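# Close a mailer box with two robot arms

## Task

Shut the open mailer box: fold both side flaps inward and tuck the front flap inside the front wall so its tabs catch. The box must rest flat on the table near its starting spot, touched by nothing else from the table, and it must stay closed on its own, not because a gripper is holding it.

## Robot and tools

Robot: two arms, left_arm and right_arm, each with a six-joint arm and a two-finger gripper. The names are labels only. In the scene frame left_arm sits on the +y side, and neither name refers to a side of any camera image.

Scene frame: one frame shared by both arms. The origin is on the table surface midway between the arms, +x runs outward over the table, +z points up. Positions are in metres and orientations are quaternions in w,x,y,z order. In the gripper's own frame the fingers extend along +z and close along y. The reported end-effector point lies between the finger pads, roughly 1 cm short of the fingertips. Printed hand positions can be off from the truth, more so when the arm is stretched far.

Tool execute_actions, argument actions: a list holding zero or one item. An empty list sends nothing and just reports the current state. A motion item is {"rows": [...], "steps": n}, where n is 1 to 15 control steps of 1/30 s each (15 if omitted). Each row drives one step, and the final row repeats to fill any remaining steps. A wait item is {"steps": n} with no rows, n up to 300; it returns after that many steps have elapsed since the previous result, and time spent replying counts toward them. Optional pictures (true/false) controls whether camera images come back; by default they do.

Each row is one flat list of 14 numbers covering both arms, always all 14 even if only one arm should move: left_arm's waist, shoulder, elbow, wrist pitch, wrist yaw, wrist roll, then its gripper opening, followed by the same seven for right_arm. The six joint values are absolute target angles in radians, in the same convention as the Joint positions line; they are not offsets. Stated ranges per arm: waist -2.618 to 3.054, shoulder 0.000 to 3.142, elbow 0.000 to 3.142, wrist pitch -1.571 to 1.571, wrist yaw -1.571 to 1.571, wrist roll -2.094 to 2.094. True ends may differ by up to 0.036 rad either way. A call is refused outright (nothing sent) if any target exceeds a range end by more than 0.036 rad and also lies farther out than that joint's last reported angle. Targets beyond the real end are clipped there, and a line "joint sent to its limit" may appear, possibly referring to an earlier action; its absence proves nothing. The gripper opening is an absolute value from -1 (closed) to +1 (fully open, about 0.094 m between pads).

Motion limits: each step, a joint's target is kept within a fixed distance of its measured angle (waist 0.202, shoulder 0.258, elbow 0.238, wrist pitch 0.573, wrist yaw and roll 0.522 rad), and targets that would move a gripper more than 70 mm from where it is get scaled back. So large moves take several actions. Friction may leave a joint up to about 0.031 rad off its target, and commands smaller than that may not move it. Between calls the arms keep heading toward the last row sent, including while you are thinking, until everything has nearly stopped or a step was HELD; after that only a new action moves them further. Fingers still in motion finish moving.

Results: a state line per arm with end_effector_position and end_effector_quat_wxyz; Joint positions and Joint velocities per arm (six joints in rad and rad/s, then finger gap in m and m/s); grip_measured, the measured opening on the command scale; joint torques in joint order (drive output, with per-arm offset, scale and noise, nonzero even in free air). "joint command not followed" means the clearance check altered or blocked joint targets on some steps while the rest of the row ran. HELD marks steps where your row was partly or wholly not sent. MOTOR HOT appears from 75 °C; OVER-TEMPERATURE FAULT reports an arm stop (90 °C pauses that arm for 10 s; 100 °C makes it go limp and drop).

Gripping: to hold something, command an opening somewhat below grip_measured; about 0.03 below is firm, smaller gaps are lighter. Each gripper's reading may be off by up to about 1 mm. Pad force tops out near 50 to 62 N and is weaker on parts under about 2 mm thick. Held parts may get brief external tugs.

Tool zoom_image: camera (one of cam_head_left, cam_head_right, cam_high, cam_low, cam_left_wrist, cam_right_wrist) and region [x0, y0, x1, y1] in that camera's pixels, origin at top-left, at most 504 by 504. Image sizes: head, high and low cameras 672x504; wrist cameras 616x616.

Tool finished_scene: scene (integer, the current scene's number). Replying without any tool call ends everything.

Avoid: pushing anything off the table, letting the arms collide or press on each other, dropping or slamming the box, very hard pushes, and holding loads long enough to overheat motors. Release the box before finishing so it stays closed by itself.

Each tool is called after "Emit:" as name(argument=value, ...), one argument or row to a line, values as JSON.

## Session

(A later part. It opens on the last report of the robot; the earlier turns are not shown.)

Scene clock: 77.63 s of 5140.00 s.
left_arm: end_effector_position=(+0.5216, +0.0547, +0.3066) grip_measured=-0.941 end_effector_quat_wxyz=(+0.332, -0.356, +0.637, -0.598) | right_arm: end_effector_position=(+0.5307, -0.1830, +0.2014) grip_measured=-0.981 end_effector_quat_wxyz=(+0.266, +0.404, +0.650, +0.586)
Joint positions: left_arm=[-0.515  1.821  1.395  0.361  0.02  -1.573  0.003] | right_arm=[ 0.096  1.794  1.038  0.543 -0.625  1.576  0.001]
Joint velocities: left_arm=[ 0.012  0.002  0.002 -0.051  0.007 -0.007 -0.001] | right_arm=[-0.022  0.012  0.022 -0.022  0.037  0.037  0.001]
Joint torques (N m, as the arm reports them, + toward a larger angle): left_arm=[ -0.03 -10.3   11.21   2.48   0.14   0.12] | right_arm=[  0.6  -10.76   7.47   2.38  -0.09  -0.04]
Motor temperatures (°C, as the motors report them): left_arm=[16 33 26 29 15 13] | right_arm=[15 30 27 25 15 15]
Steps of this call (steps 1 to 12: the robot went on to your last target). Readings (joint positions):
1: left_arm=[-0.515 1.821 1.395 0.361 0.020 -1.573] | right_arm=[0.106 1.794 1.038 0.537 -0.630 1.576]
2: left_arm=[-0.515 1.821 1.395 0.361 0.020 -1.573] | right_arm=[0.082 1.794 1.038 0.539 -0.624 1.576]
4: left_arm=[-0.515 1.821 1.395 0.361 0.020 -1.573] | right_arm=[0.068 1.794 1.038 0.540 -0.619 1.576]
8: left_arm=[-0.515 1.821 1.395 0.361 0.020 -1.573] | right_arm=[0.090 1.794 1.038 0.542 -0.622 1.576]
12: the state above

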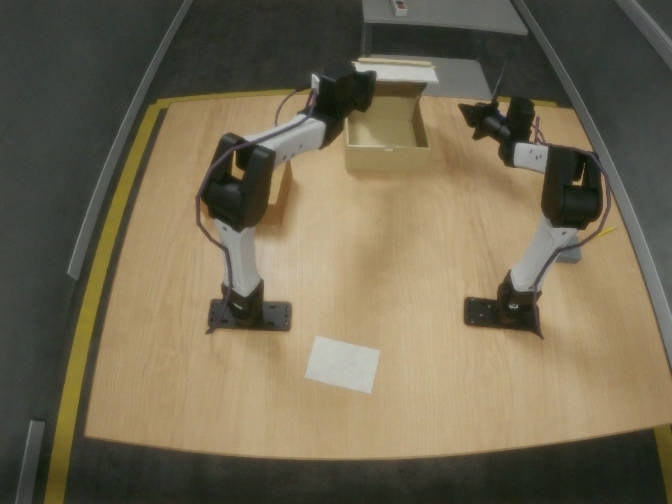

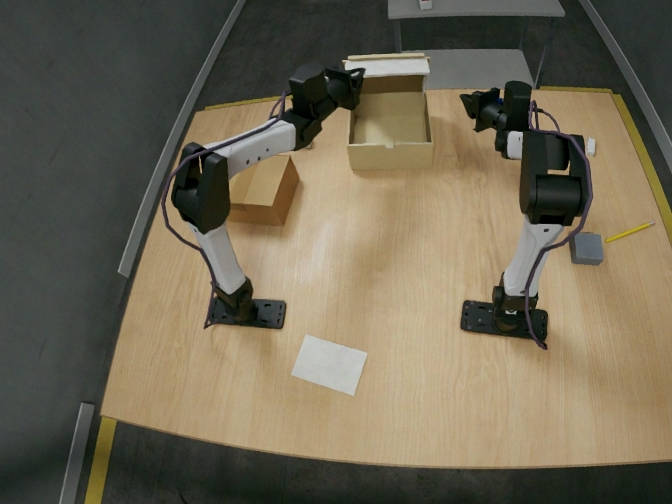

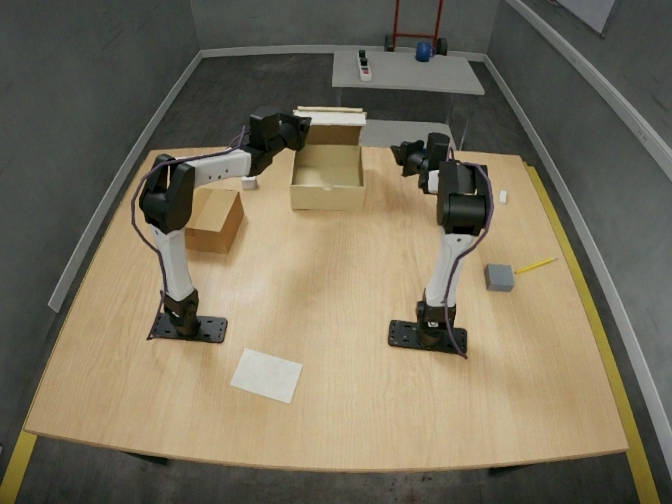

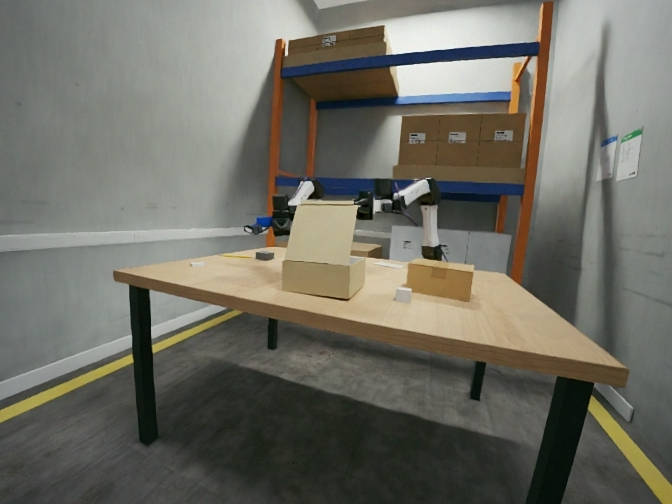

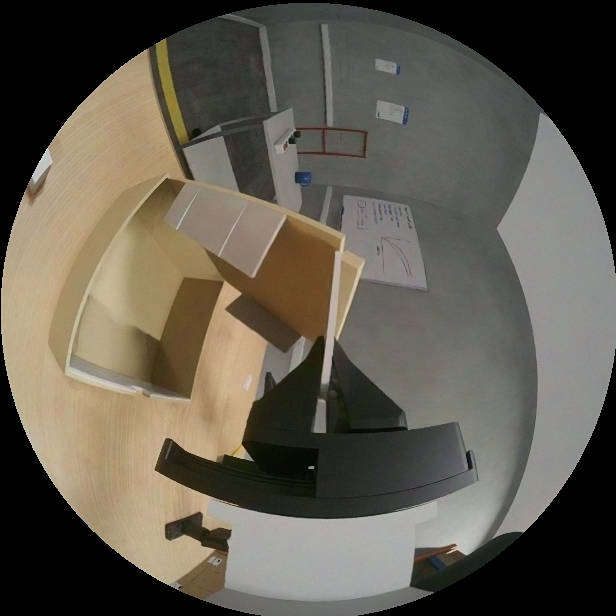

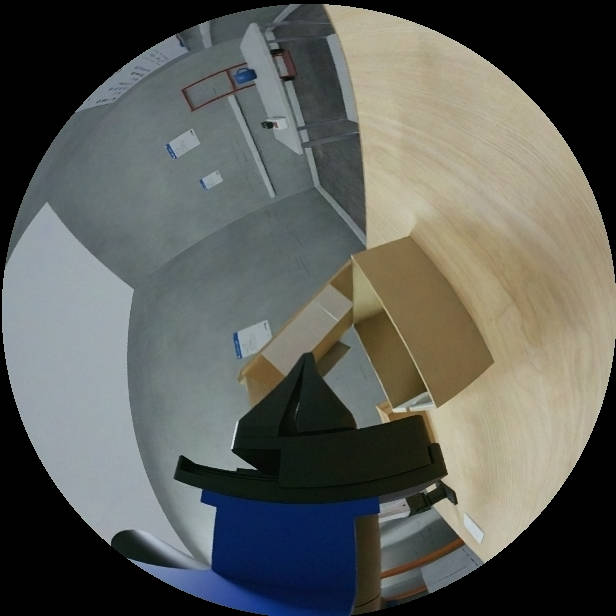

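Emit:
execute_actions(
  actions=[
    {"rows":[[-0.52,1.82,1.41,0.36,0.03,-1.57,-0.975,-0.02,1.79,1.04,0.56,-1.5,-0.38,-0.2]],"steps":15},
  ],
  pictures=false,
)

Emit:
execute_actions(
  actions=[
    {"rows":[[-0.52,1.82,1.41,0.36,0.03,-1.57,-0.975,-0.02,1.9,1.26,0.5,-1.5,-0.38,-0.2],[-0.52,1.82,1.41,0.36,0.03,-1.57,-0.975,-0.02,1.9,1.26,0.5,-1.5,-0.38,-0.2],[-0.52,1.82,1.41,0.36,0.03,-1.57,-0.975,-0.02,1.9,1.26,0.5,-1.5,-0.38,-0.2],[-0.52,1.82,1.41,0.36,0.03,-1.57,-0.975,-0.02,1.9,1.26,0.5,-1.5,-0.38,-0.2],[-0.52,1.82,1.41,0.36,0.03,-1.57,-0.975,-0.02,2.03,1.48,0.44,-1.5,-0.38,-0.2],[-0.52,1.82,1.41,0.36,0.03,-1.57,-0.975,-0.02,2.03,1.48,0.44,-1.5,-0.38,-0.2],[-0.52,1.82,1.41,0.36,0.03,-1.57,-0.975,-0.02,2.03,1.48,0.44,-1.5,-0.38,-0.2],[-0.52,1.82,1.41,0.36,0.03,-1.57,-0.975,-0.02,2.03,1.48,0.44,-1.5,-0.38,-0.2],[-0.52,1.82,1.41,0.36,0.03,-1.57,-0.975,-0.02,2.16,1.7,0.38,-1.5,-0.38,-0.2],[-0.52,1.82,1.41,0.36,0.03,-1.57,-0.975,-0.02,2.16,1.7,0.38,-1.5,-0.38,-0.2],[-0.52,1.82,1.41,0.36,0.03,-1.57,-0.975,-0.02,2.16,1.7,0.38,-1.5,-0.38,-0.2],[-0.52,1.82,1.41,0.36,0.03,-1.57,-0.975,-0.02,2.16,1.7,0.38,-1.5,-0.38,-0.2],[-0.52,1.82,1.41,0.36,0.03,-1.57,-0.975,-0.02,2.29,1.92,0.31,-1.5,-0.38,-0.2]],"steps":15},
  ],
  pictures=false,
)

Emit:
execute_actions(
  actions=[
    {"rows":[[-0.52,1.82,1.41,0.36,0.03,-1.57,-0.975,-0.02,2.29,1.92,0.31,-1.5,-0.38,-0.2],[-0.52,1.82,1.41,0.36,0.03,-1.57,-0.975,-0.02,2.42,2.14,0.25,-1.5,-0.38,-0.2],[-0.52,1.82,1.41,0.36,0.03,-1.57,-0.975,-0.02,2.42,2.14,0.25,-1.5,-0.38,-0.2],[-0.52,1.82,1.41,0.36,0.03,-1.57,-0.975,-0.02,2.42,2.14,0.25,-1.5,-0.38,-0.2],[-0.52,1.82,1.41,0.36,0.03,-1.57,-0.975,-0.02,2.42,2.14,0.25,-1.5,-0.38,-0.2],[-0.52,1.82,1.41,0.36,0.03,-1.57,-0.975,0.02,2.545,2.375,0.18,-1.5,-0.38,-0.2]],"steps":15},
  ],
  pictures=false,
)

Emit:
execute_actions(
  actions=[
    {"steps":12},
  ],
)

Scene clock: 81.33 s of 5140.00 s.
left_arm: end_effector_position=(+0.5216, +0.0547, +0.3066) grip_measured=-0.941 end_effector_quat_wxyz=(+0.332, -0.356, +0.637, -0.598) | right_arm: end_effector_position=(+0.4332, -0.1569, +0.2270) grip_measured=-0.201 end_effector_quat_wxyz=(+0.487, -0.335, +0.633, +0.501)
Joint positions: left_arm=[-0.515  1.821  1.395  0.361  0.02  -1.573  0.003] | right_arm=[-0.026  1.794  1.038  0.548 -1.453  0.106  0.038]
Joint velocities: left_arm=[-0.022 -0.007  0.007  0.007  0.037  0.007 -0.   ] | right_arm=[ 0.012 -0.002 -0.002 -0.051 -0.227 -2.747 -0.   ]
Joint torques (N m, as the arm reports them, + toward a larger angle): left_arm=[ -0.04 -10.29  11.2    2.49   0.14   0.11] | right_arm=[ 0.67 -9.57  8.92  1.76 -0.16  0.04]
Motor temperatures (°C, as the motors report them): left_arm=[16 33 27 29 15 13] | right_arm=[15 30 27 25 15 15]
Steps of this call (steps 1 to 30: the robot went on to your last target; steps 31 to 90: nothing new was sent; then 0.20 s passed at rest; steps 91 to 105: all 15 steps of this action). Readings (joint positions):
91: left_arm=[-0.515 1.821 1.395 0.361 0.020 -1.573] | right_arm=[0.082 1.794 1.038 0.543 -0.706 1.495]
92: left_arm=[-0.515 1.821 1.395 0.361 0.020 -1.573] | right_arm=[0.060 1.794 1.038 0.542 -0.811 1.395]
94: left_arm=[-0.515 1.821 1.395 0.361 0.020 -1.573] | right_arm=[0.007 1.794 1.038 0.545 -1.008 1.197]
98: left_arm=[-0.515 1.821 1.395 0.361 0.020 -1.573] | right_arm=[-0.030 1.794 1.038 0.547 -1.292 0.800]
105: the state above

Scene clock: 81.83 s of 5140.00 s.
left_arm: end_effector_position=(+0.5216, +0.0547, +0.3066) grip_measured=-0.941 end_effector_quat_wxyz=(+0.332, -0.356, +0.637, -0.598) | right_arm: end_effector_position=(+0.5621, -0.1756, +0.2801) grip_measured=-0.201 end_effector_quat_wxyz=(+0.622, -0.526, +0.473, +0.336)
Joint positions: left_arm=[-0.515  1.821  1.395  0.361  0.02  -1.573  0.003] | right_arm=[-0.021  2.247  1.855  0.38  -1.499 -0.354  0.038]
Joint velocities: left_arm=[ 0.007  0.007 -0.017 -0.051 -0.007  0.007  0.   ] | right_arm=[ 0.007  0.769  1.136 -0.256  0.066 -0.081 -0.   ]
Joint torques (N m, as the arm reports them, + toward a larger angle): left_arm=[ -0.03 -10.29  11.19   2.48   0.13   0.12] | right_arm=[  0.36 -14.33   8.77   1.29  -0.21  -0.02]
Motor temperatures (°C, as the motors report them): left_arm=[16 33 27 29 15 13] | right_arm=[15 30 27 25 15 15]
Steps of this call (steps 1 to 15: all 15 steps of this action). Readings (joint positions):
1: left_arm=[-0.515 1.821 1.395 0.361 0.020 -1.573] | right_arm=[-0.026 1.809 1.071 0.529 -1.473 0.012]
2: left_arm=[-0.515 1.821 1.395 0.361 0.020 -1.573] | right_arm=[-0.025 1.844 1.138 0.521 -1.479 -0.065]
4: left_arm=[-0.515 1.821 1.395 0.361 0.020 -1.573] | right_arm=[-0.025 1.885 1.225 0.520 -1.479 -0.176]
8: left_arm=[-0.515 1.821 1.395 0.361 0.020 -1.573] | right_arm=[-0.024 2.001 1.449 0.486 -1.489 -0.292]
15: the state above

Scene clock: 82.33 s of 5140.00 s.
left_arm: end_effector_position=(+0.5216, +0.0547, +0.3066) grip_measured=-0.941 end_effector_quat_wxyz=(+0.332, -0.356, +0.637, -0.598) | right_arm: end_effector_position=(+0.6130, -0.1597, +0.2763) grip_measured=-0.201 end_effector_quat_wxyz=(+0.621, -0.544, +0.452, +0.338)
Joint positions: left_arm=[-0.515  1.821  1.395  0.361  0.02  -1.573  0.003] | right_arm=[ 0.02   2.542  2.354  0.198 -1.499 -0.37   0.038]
Joint velocities: left_arm=[0.002 0.007 0.017 0.022 0.007 0.007 0.001] | right_arm=[ 0.017 -0.012  0.037 -0.037 -0.095  0.022 -0.   ]
Joint torques (N m, as the arm reports them, + toward a larger angle): left_arm=[ -0.04 -10.3   11.2    2.48   0.14   0.12] | right_arm=[  0.27 -15.66  11.12   1.42  -0.02   0.03]
Motor temperatures (°C, as the motors report them): left_arm=[16 33 27 29 15 13] | right_arm=[15 30 27 25 15 15]
Steps of this call (steps 1 to 15: all 15 steps of this action). Readings (joint positions):
1: left_arm=[-0.515 1.821 1.395 0.361 0.020 -1.573] | right_arm=[-0.021 2.267 1.881 0.369 -1.497 -0.358]
2: left_arm=[-0.515 1.821 1.395 0.361 0.020 -1.573] | right_arm=[-0.021 2.301 1.937 0.342 -1.505 -0.361]
4: left_arm=[-0.515 1.821 1.395 0.361 0.020 -1.573] | right_arm=[-0.021 2.381 2.071 0.316 -1.499 -0.364]
8: left_arm=[-0.515 1.821 1.395 0.361 0.020 -1.573] | right_arm=[-0.010 2.512 2.296 0.247 -1.499 -0.368]
15: the state above

Scene clock: 82.73 s of 5140.00 s.
left_arm: end_effector_position=(+0.5216, +0.0547, +0.3066) grip_measured=-0.941 end_effector_quat_wxyz=(+0.332, -0.356, +0.637, -0.598) | right_arm: end_effector_position=(+0.6130, -0.1595, +0.2764) grip_measured=-0.201 end_effector_quat_wxyz=(+0.620, -0.543, +0.453, +0.340)
Joint positions: left_arm=[-0.515  1.821  1.395  0.361  0.02  -1.573  0.003] | right_arm=[ 0.021  2.542  2.357  0.188 -1.499 -0.371  0.038]
Joint velocities: left_arm=[ 0.002 -0.007  0.007 -0.066 -0.007 -0.037  0.001] | right_arm=[ 0.012  0.002 -0.007 -0.022 -0.007 -0.022  0.   ]
Joint torques (N m, as the arm reports them, + toward a larger angle): left_arm=[ -0.04 -10.29  11.19   2.48   0.14   0.12] | right_arm=[  0.06 -15.6   11.29   1.47  -0.02   0.02]
Motor temperatures (°C, as the motors report them): left_arm=[16 33 27 29 15 13] | right_arm=[15 30 27 24 15 15]
Steps of this call (steps 1 to 12: the robot went on to your last target). Readings (joint positions):
1: left_arm=[-0.515 1.821 1.395 0.361 0.020 -1.573] | right_arm=[0.021 2.542 2.356 0.196 -1.499 -0.370]
2: left_arm=[-0.515 1.821 1.395 0.361 0.020 -1.573] | right_arm=[0.021 2.542 2.357 0.195 -1.499 -0.371]
4: left_arm=[-0.515 1.821 1.395 0.361 0.020 -1.573] | right_arm=[0.021 2.542 2.357 0.193 -1.499 -0.371]
8: left_arm=[-0.515 1.821 1.395 0.361 0.020 -1.573] | right_arm=[0.021 2.542 2.357 0.190 -1.499 -0.371]
12: the state above

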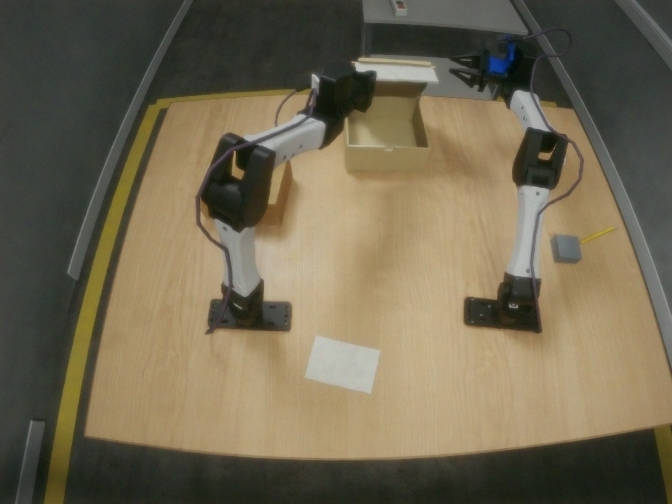

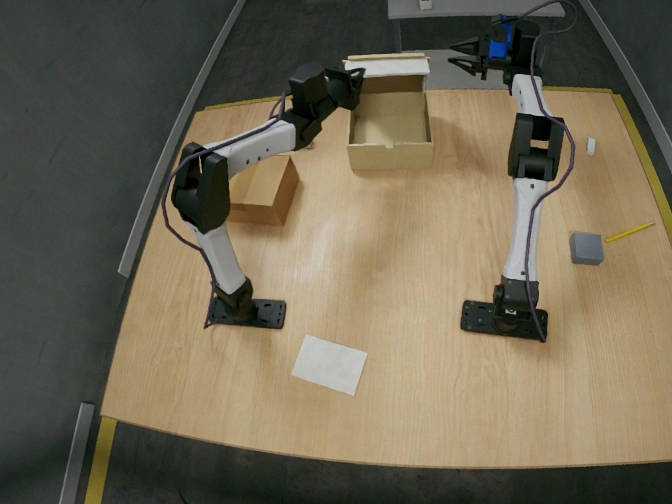

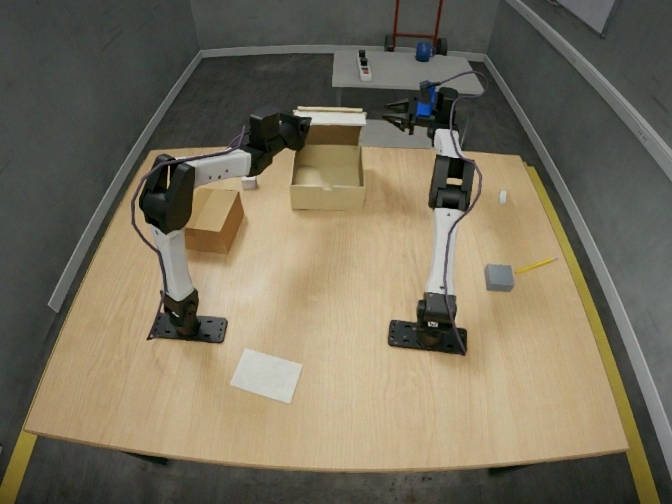

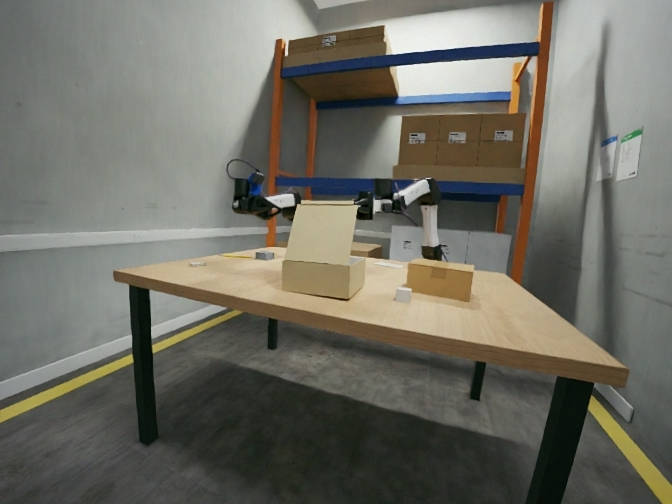

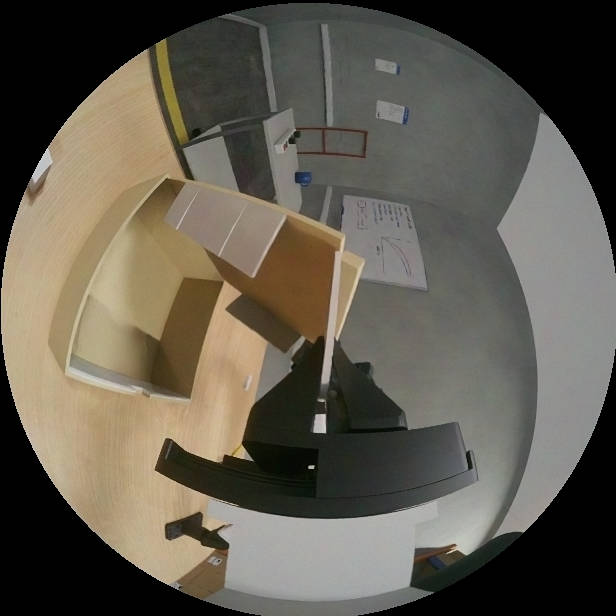

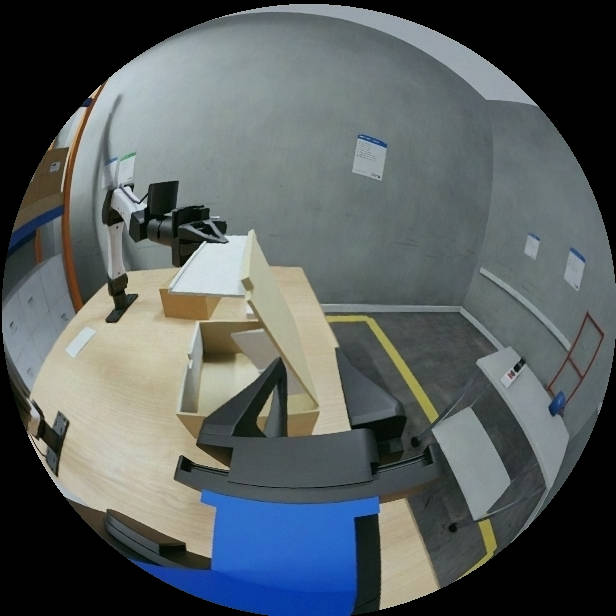

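Emit:
execute_actions(
  actions=[
    {"rows":[[-0.52,1.82,1.41,0.36,0.03,-1.57,-0.975,0.02,2.49,2.26,0.24,-1.5,-0.4,-0.2],[-0.52,1.82,1.41,0.36,0.03,-1.57,-0.975,0.02,2.49,2.26,0.24,-1.5,-0.4,-0.2],[-0.52,1.82,1.41,0.36,0.03,-1.57,-0.975,0.02,2.49,2.26,0.24,-1.5,-0.4,-0.2],[-0.52,1.82,1.41,0.36,0.03,-1.57,-0.975,0.04,2.44,2.16,0.29,-1.5,-0.4,-0.2],[-0.52,1.82,1.41,0.36,0.03,-1.57,-0.975,0.04,2.44,2.16,0.29,-1.5,-0.4,-0.2],[-0.52,1.82,1.41,0.36,0.03,-1.57,-0.975,0.06,2.44,2.16,0.29,-1.5,-0.4,-0.2],[-0.52,1.82,1.41,0.36,0.03,-1.57,-0.975,0.09,2.38,2.06,0.34,-1.5,-0.4,-0.2]],"steps":15},
  ],
)

Scene clock: 84.47 s of 5140.00 s.
left_arm: end_effector_position=(+0.5216, +0.0547, +0.3066) grip_measured=-0.941 end_effector_quat_wxyz=(+0.332, -0.356, +0.637, -0.598) | right_arm: end_effector_position=(+0.5800, -0.1119, +0.2680) grip_measured=-0.201 end_effector_quat_wxyz=(+0.606, -0.560, +0.432, +0.363)
Joint positions: left_arm=[-0.515  1.821  1.395  0.361  0.02  -1.573  0.003] | right_arm=[ 0.1    2.402  2.074  0.312 -1.496 -0.391  0.038]
Joint velocities: left_arm=[-0.012 -0.017 -0.012 -0.037 -0.022 -0.051  0.001] | right_arm=[ 0.056 -0.071  0.007  0.154 -0.022  0.037 -0.001]
Joint torques (N m, as the arm reports them, + toward a larger angle): left_arm=[ -0.04 -10.29  11.2    2.48   0.13   0.12] | right_arm=[ -0.4  -16.44   8.08   1.65  -0.04   0.03]
Motor temperatures (°C, as the motors report them): left_arm=[16 33 27 29 15 13] | right_arm=[15 31 27 24 15 15]
Steps of this call (steps 1 to 30: the robot went on to your last target; steps 31 to 37: nothing new was sent; steps 38 to 52: all 15 steps of this action). Readings (joint positions):
38: left_arm=[-0.515 1.821 1.395 0.361 0.020 -1.573] | right_arm=[0.021 2.534 2.337 0.197 -1.497 -0.374]
39: left_arm=[-0.515 1.821 1.395 0.361 0.020 -1.573] | right_arm=[0.021 2.522 2.310 0.203 -1.497 -0.378]
41: left_arm=[-0.515 1.821 1.395 0.361 0.020 -1.573] | right_arm=[0.022 2.502 2.259 0.222 -1.495 -0.382]
45: left_arm=[-0.515 1.821 1.395 0.361 0.020 -1.573] | right_arm=[0.039 2.438 2.117 0.266 -1.494 -0.388]
52: the state above

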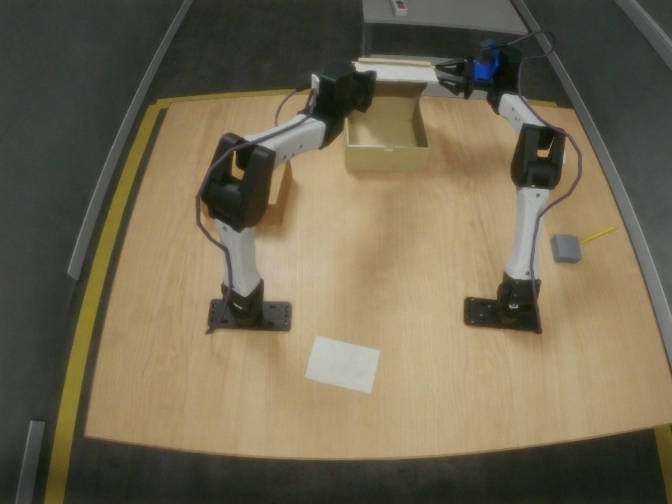

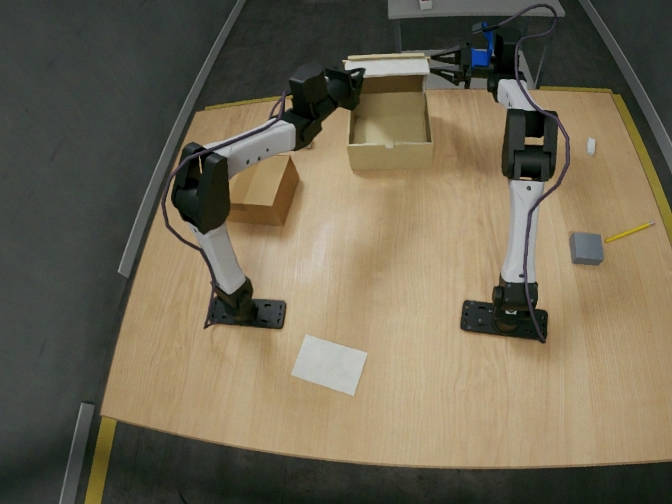

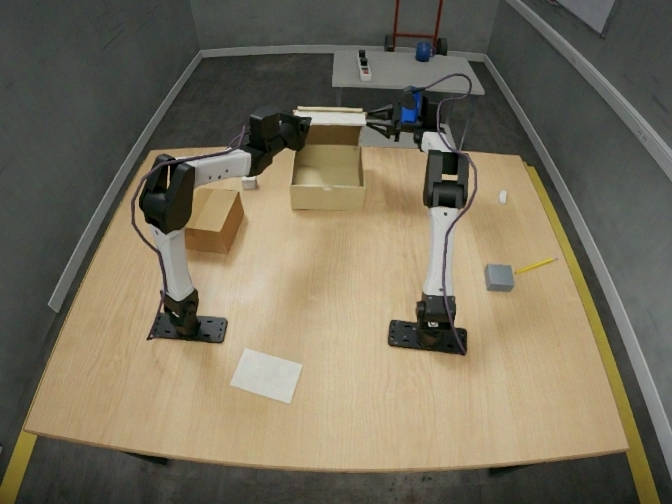

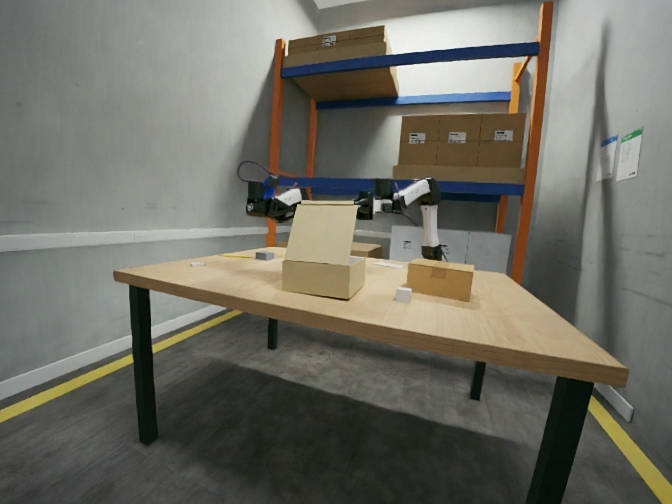

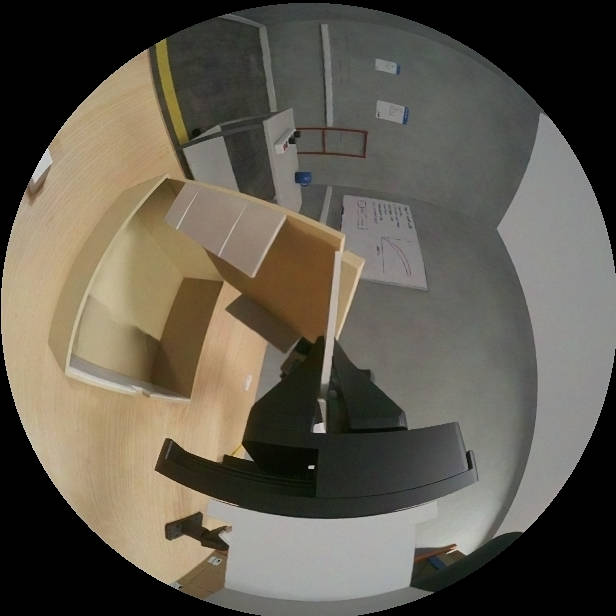

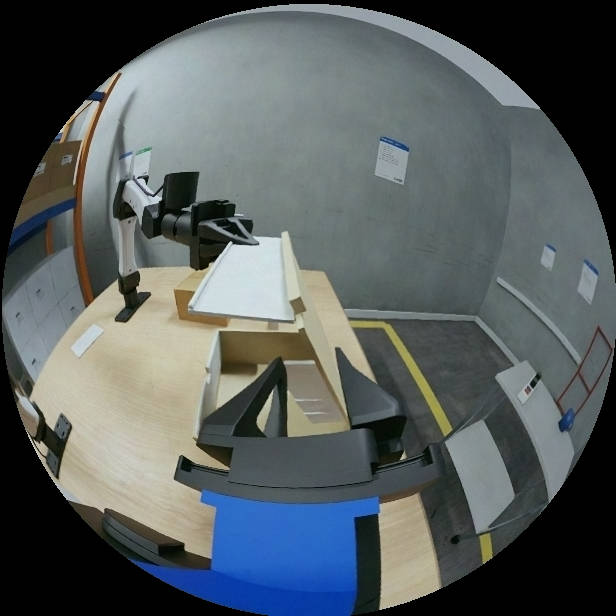

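Emit:
execute_actions(
  actions=[
    {"rows":[[-0.52,1.82,1.41,0.36,0.03,-1.57,-0.975,0.10,2.41,2.09,0.32,-1.5,-0.5,-0.2],[-0.52,1.82,1.41,0.36,0.03,-1.57,-0.975,0.10,2.42,2.1,0.32,-1.5,-0.5,-0.2],[-0.52,1.82,1.41,0.36,0.03,-1.57,-0.975,0.11,2.43,2.12,0.31,-1.5,-0.5,-0.2],[-0.52,1.82,1.41,0.36,0.03,-1.57,-0.975,0.12,2.44,2.13,0.3,-1.5,-0.5,-0.2],[-0.52,1.82,1.41,0.36,0.03,-1.57,-0.975,0.13,2.45,2.15,0.3,-1.5,-0.5,-0.2],[-0.52,1.82,1.41,0.36,0.03,-1.57,-0.975,0.14,2.45,2.15,0.3,-1.5,-0.5,-0.2],[-0.52,1.82,1.41,0.36,0.03,-1.57,-0.975,0.15,2.45,2.15,0.3,-1.5,-0.5,-0.2],[-0.52,1.82,1.41,0.36,0.03,-1.57,-0.975,0.16,2.45,2.15,0.3,-1.5,-0.5,-0.2]],"steps":15},
  ],
)

Scene clock: 85.77 s of 5140.00 s.
left_arm: end_effector_position=(+0.5215, +0.0548, +0.3047) grip_measured=-0.941 end_effector_quat_wxyz=(+0.330, -0.358, +0.639, -0.595) | right_arm: end_effector_position=(+0.5759, -0.0763, +0.2677) grip_measured=-0.201 end_effector_quat_wxyz=(+0.616, -0.597, +0.379, +0.348)
Joint positions: left_arm=[-0.515  1.821  1.395  0.353  0.02  -1.573  0.003] | right_arm=[ 0.164  2.439  2.132  0.31  -1.499 -0.487  0.038]
Joint velocities: left_arm=[-0.007 -0.007  0.017 -0.007 -0.037 -0.037 -0.001] | right_arm=[ 0.012 -0.012  0.012 -0.095  0.037 -0.095  0.001]
Joint torques (N m, as the arm reports them, + toward a larger angle): left_arm=[  0.07 -10.3   11.2    2.57   0.15   0.12] | right_arm=[ -0.08 -14.34  11.01   1.42  -0.01   0.  ]
Motor temperatures (°C, as the motors report them): left_arm=[16 33 27 29 15 13] | right_arm=[15 31 27 24 15 15]
Steps of this call (steps 1 to 24: the robot went on to your last target; steps 25 to 39: all 15 steps of this action). Readings (joint positions):
25: left_arm=[-0.515 1.821 1.395 0.361 0.020 -1.573] | right_arm=[0.098 2.398 2.074 0.325 -1.496 -0.407]
26: left_arm=[-0.515 1.821 1.395 0.361 0.020 -1.573] | right_arm=[0.098 2.399 2.075 0.325 -1.496 -0.424]
28: left_arm=[-0.515 1.821 1.395 0.361 0.020 -1.573] | right_arm=[0.098 2.410 2.094 0.321 -1.497 -0.449]
32: left_arm=[-0.515 1.821 1.395 0.361 0.020 -1.573] | right_arm=[0.119 2.435 2.129 0.315 -1.497 -0.474]
39: the state above

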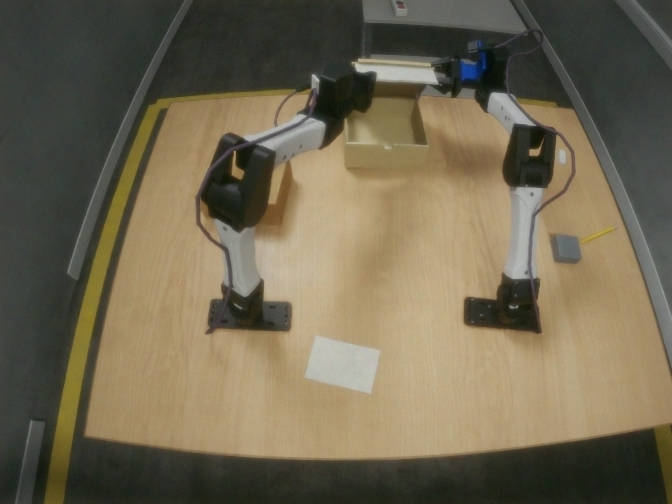

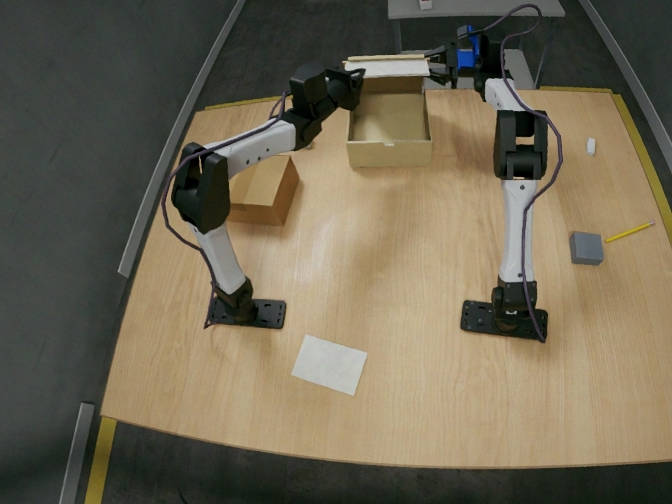

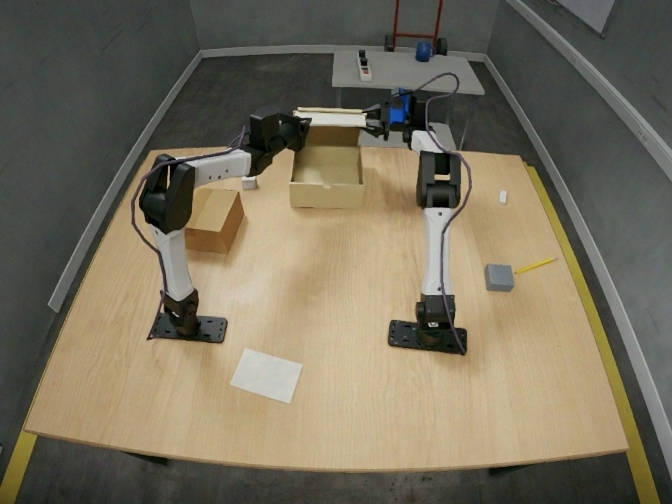

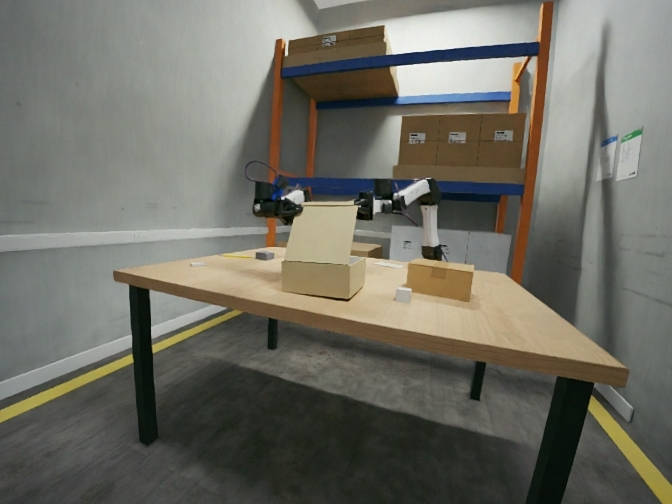

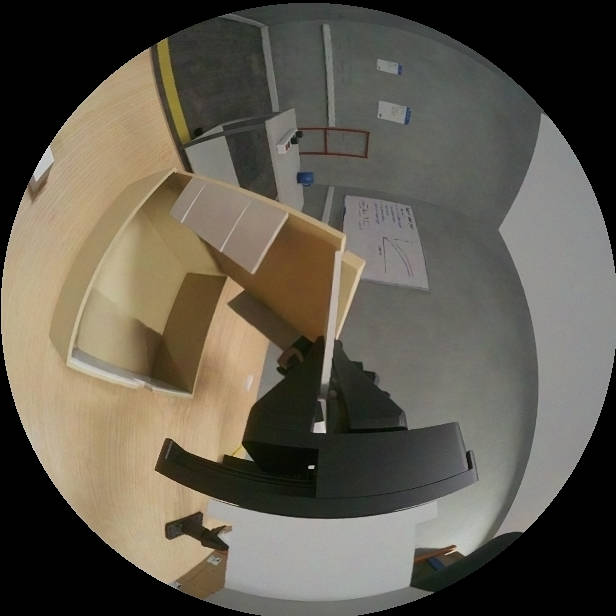

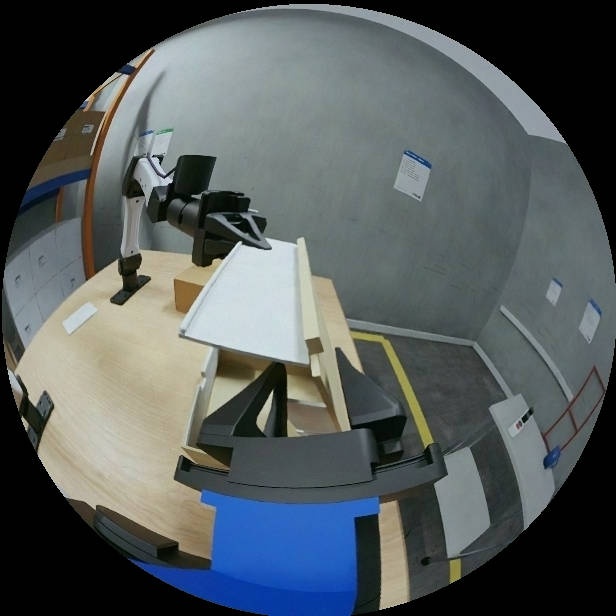

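Emit:
execute_actions(
  actions=[
    {"rows":[[-0.52,1.82,1.41,0.36,0.03,-1.57,-0.975,0.17,2.48,2.19,0.29,-1.5,-0.52,-0.2],[-0.52,1.82,1.41,0.36,0.03,-1.57,-0.975,0.17,2.48,2.19,0.29,-1.5,-0.52,-0.2],[-0.52,1.82,1.41,0.36,0.03,-1.57,-0.975,0.17,2.52,2.24,0.28,-1.5,-0.52,-0.2],[-0.52,1.82,1.41,0.36,0.03,-1.57,-0.975,0.17,2.52,2.24,0.28,-1.5,-0.52,-0.2],[-0.52,1.82,1.41,0.36,0.03,-1.57,-0.975,0.17,2.52,2.24,0.28,-1.5,-0.52,-0.2],[-0.52,1.82,1.41,0.36,0.03,-1.57,-0.975,0.17,2.52,2.24,0.28,-1.5,-0.52,-0.2],[-0.52,1.82,1.41,0.36,0.03,-1.57,-0.975,0.17,2.52,2.24,0.28,-1.5,-0.52,-0.2],[-0.52,1.82,1.41,0.36,0.03,-1.57,-0.975,0.17,2.52,2.24,0.28,-1.5,-0.52,-0.2],[-0.52,1.82,1.41,0.36,0.03,-1.57,-0.975,0.17,2.52,2.24,0.28,-1.5,-0.52,-0.6],[-0.52,1.82,1.41,0.36,0.03,-1.57,-0.975,0.17,2.52,2.24,0.28,-1.5,-0.52,-0.8],[-0.52,1.82,1.41,0.36,0.03,-1.57,-0.975,0.17,2.52,2.24,0.28,-1.5,-0.52,-0.96]],"steps":15},
  ],
)

Scene clock: 87.60 s of 5140.00 s.
left_arm: end_effector_position=(+0.5223, +0.0561, +0.3037) grip_measured=-0.941 end_effector_quat_wxyz=(+0.334, -0.359, +0.642, -0.590) | right_arm: end_effector_position=(+0.5844, -0.0762, +0.2660) grip_measured=-0.928 end_effector_quat_wxyz=(+0.627, -0.613, +0.351, +0.329)
Joint positions: left_arm=[-0.515  1.821  1.399  0.342  0.011 -1.565  0.003] | right_arm=[ 0.164  2.504  2.232  0.309 -1.513 -0.529  0.003]
Joint velocities: left_arm=[-0.012 -0.002 -0.007 -0.081  0.066  0.081 -0.   ] | right_arm=[-0.012 -0.002 -0.017 -0.095 -0.051  0.037 -0.   ]
Joint torques (N m, as the arm reports them, + toward a larger angle): left_arm=[ -0.01 -10.25  10.84   2.71   0.22  -0.06] | right_arm=[  0.75 -14.25  10.22   1.19   0.22   0.26]
Motor temperatures (°C, as the motors report them): left_arm=[16 33 27 30 15 13] | right_arm=[15 32 27 24 15 15]
Steps of this call (steps 1 to 15: the robot went on to your last target; steps 16 to 40: nothing new was sent; steps 41 to 55: all 15 steps of this action). Readings (joint positions):
41: left_arm=[-0.515 1.821 1.395 0.353 0.020 -1.573] | right_arm=[0.164 2.444 2.142 0.307 -1.500 -0.494]
42: left_arm=[-0.515 1.821 1.395 0.353 0.020 -1.573] | right_arm=[0.164 2.452 2.157 0.306 -1.501 -0.497]
44: left_arm=[-0.515 1.821 1.395 0.351 0.019 -1.573] | right_arm=[0.164 2.478 2.201 0.303 -1.504 -0.501]
48: left_arm=[-0.515 1.821 1.395 0.339 0.018 -1.573] | right_arm=[0.164 2.499 2.223 0.297 -1.506 -0.506]
55: the state above

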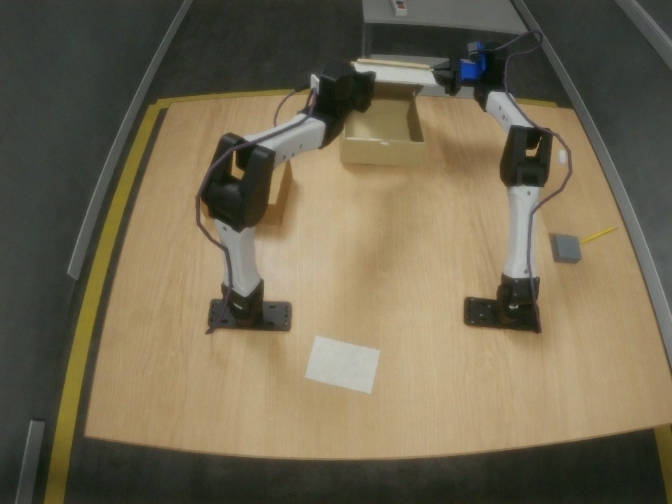

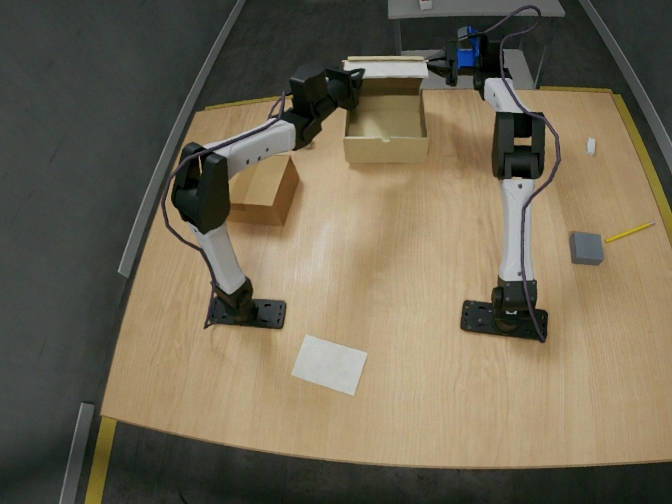

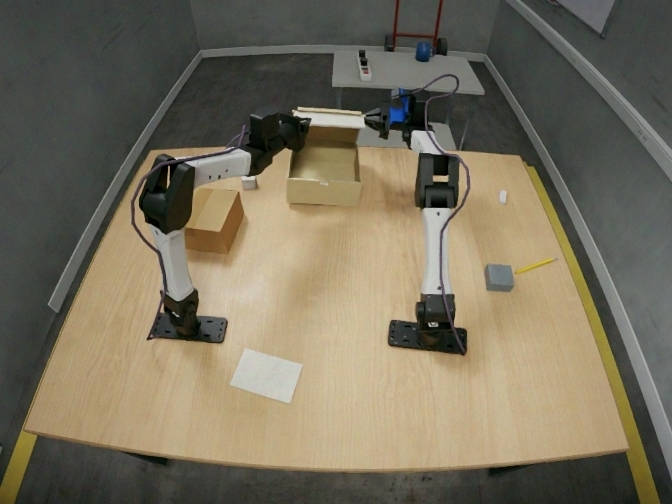

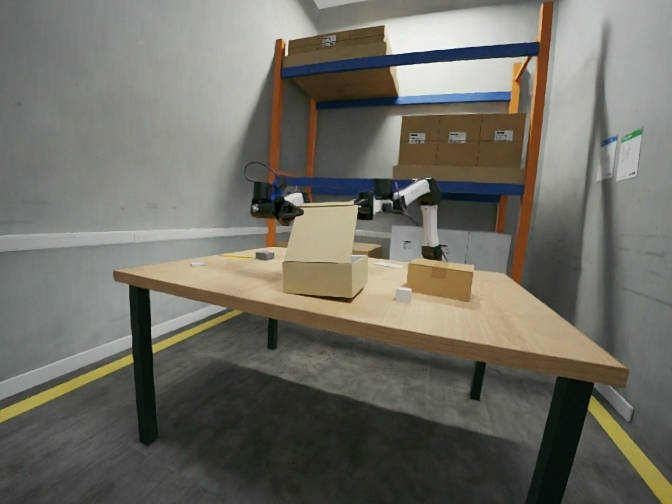

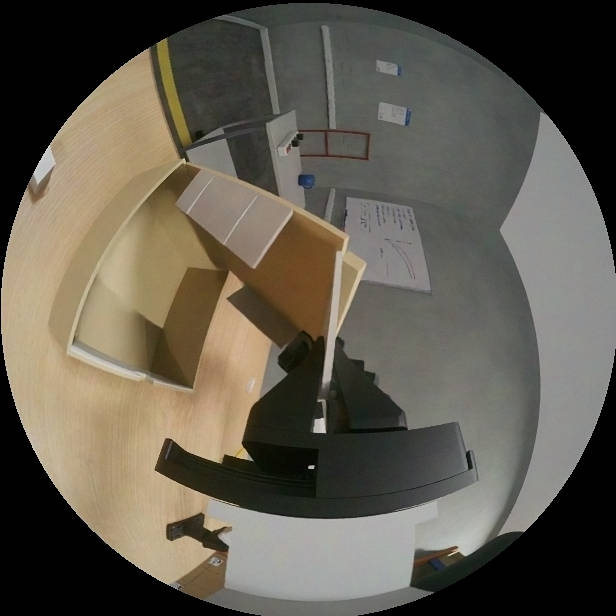

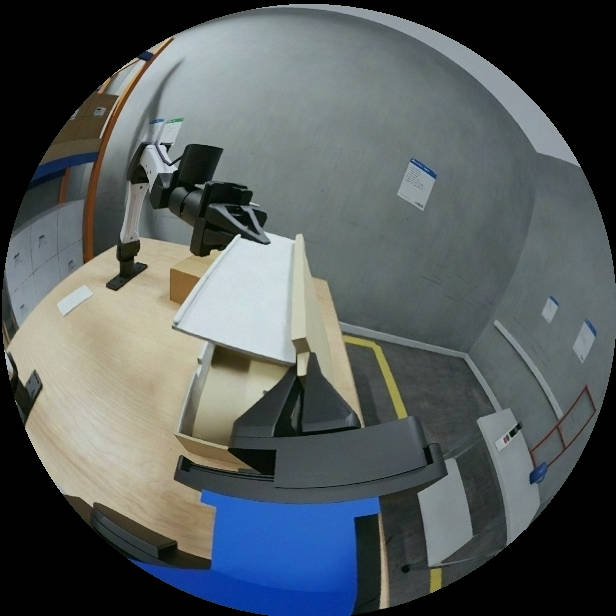

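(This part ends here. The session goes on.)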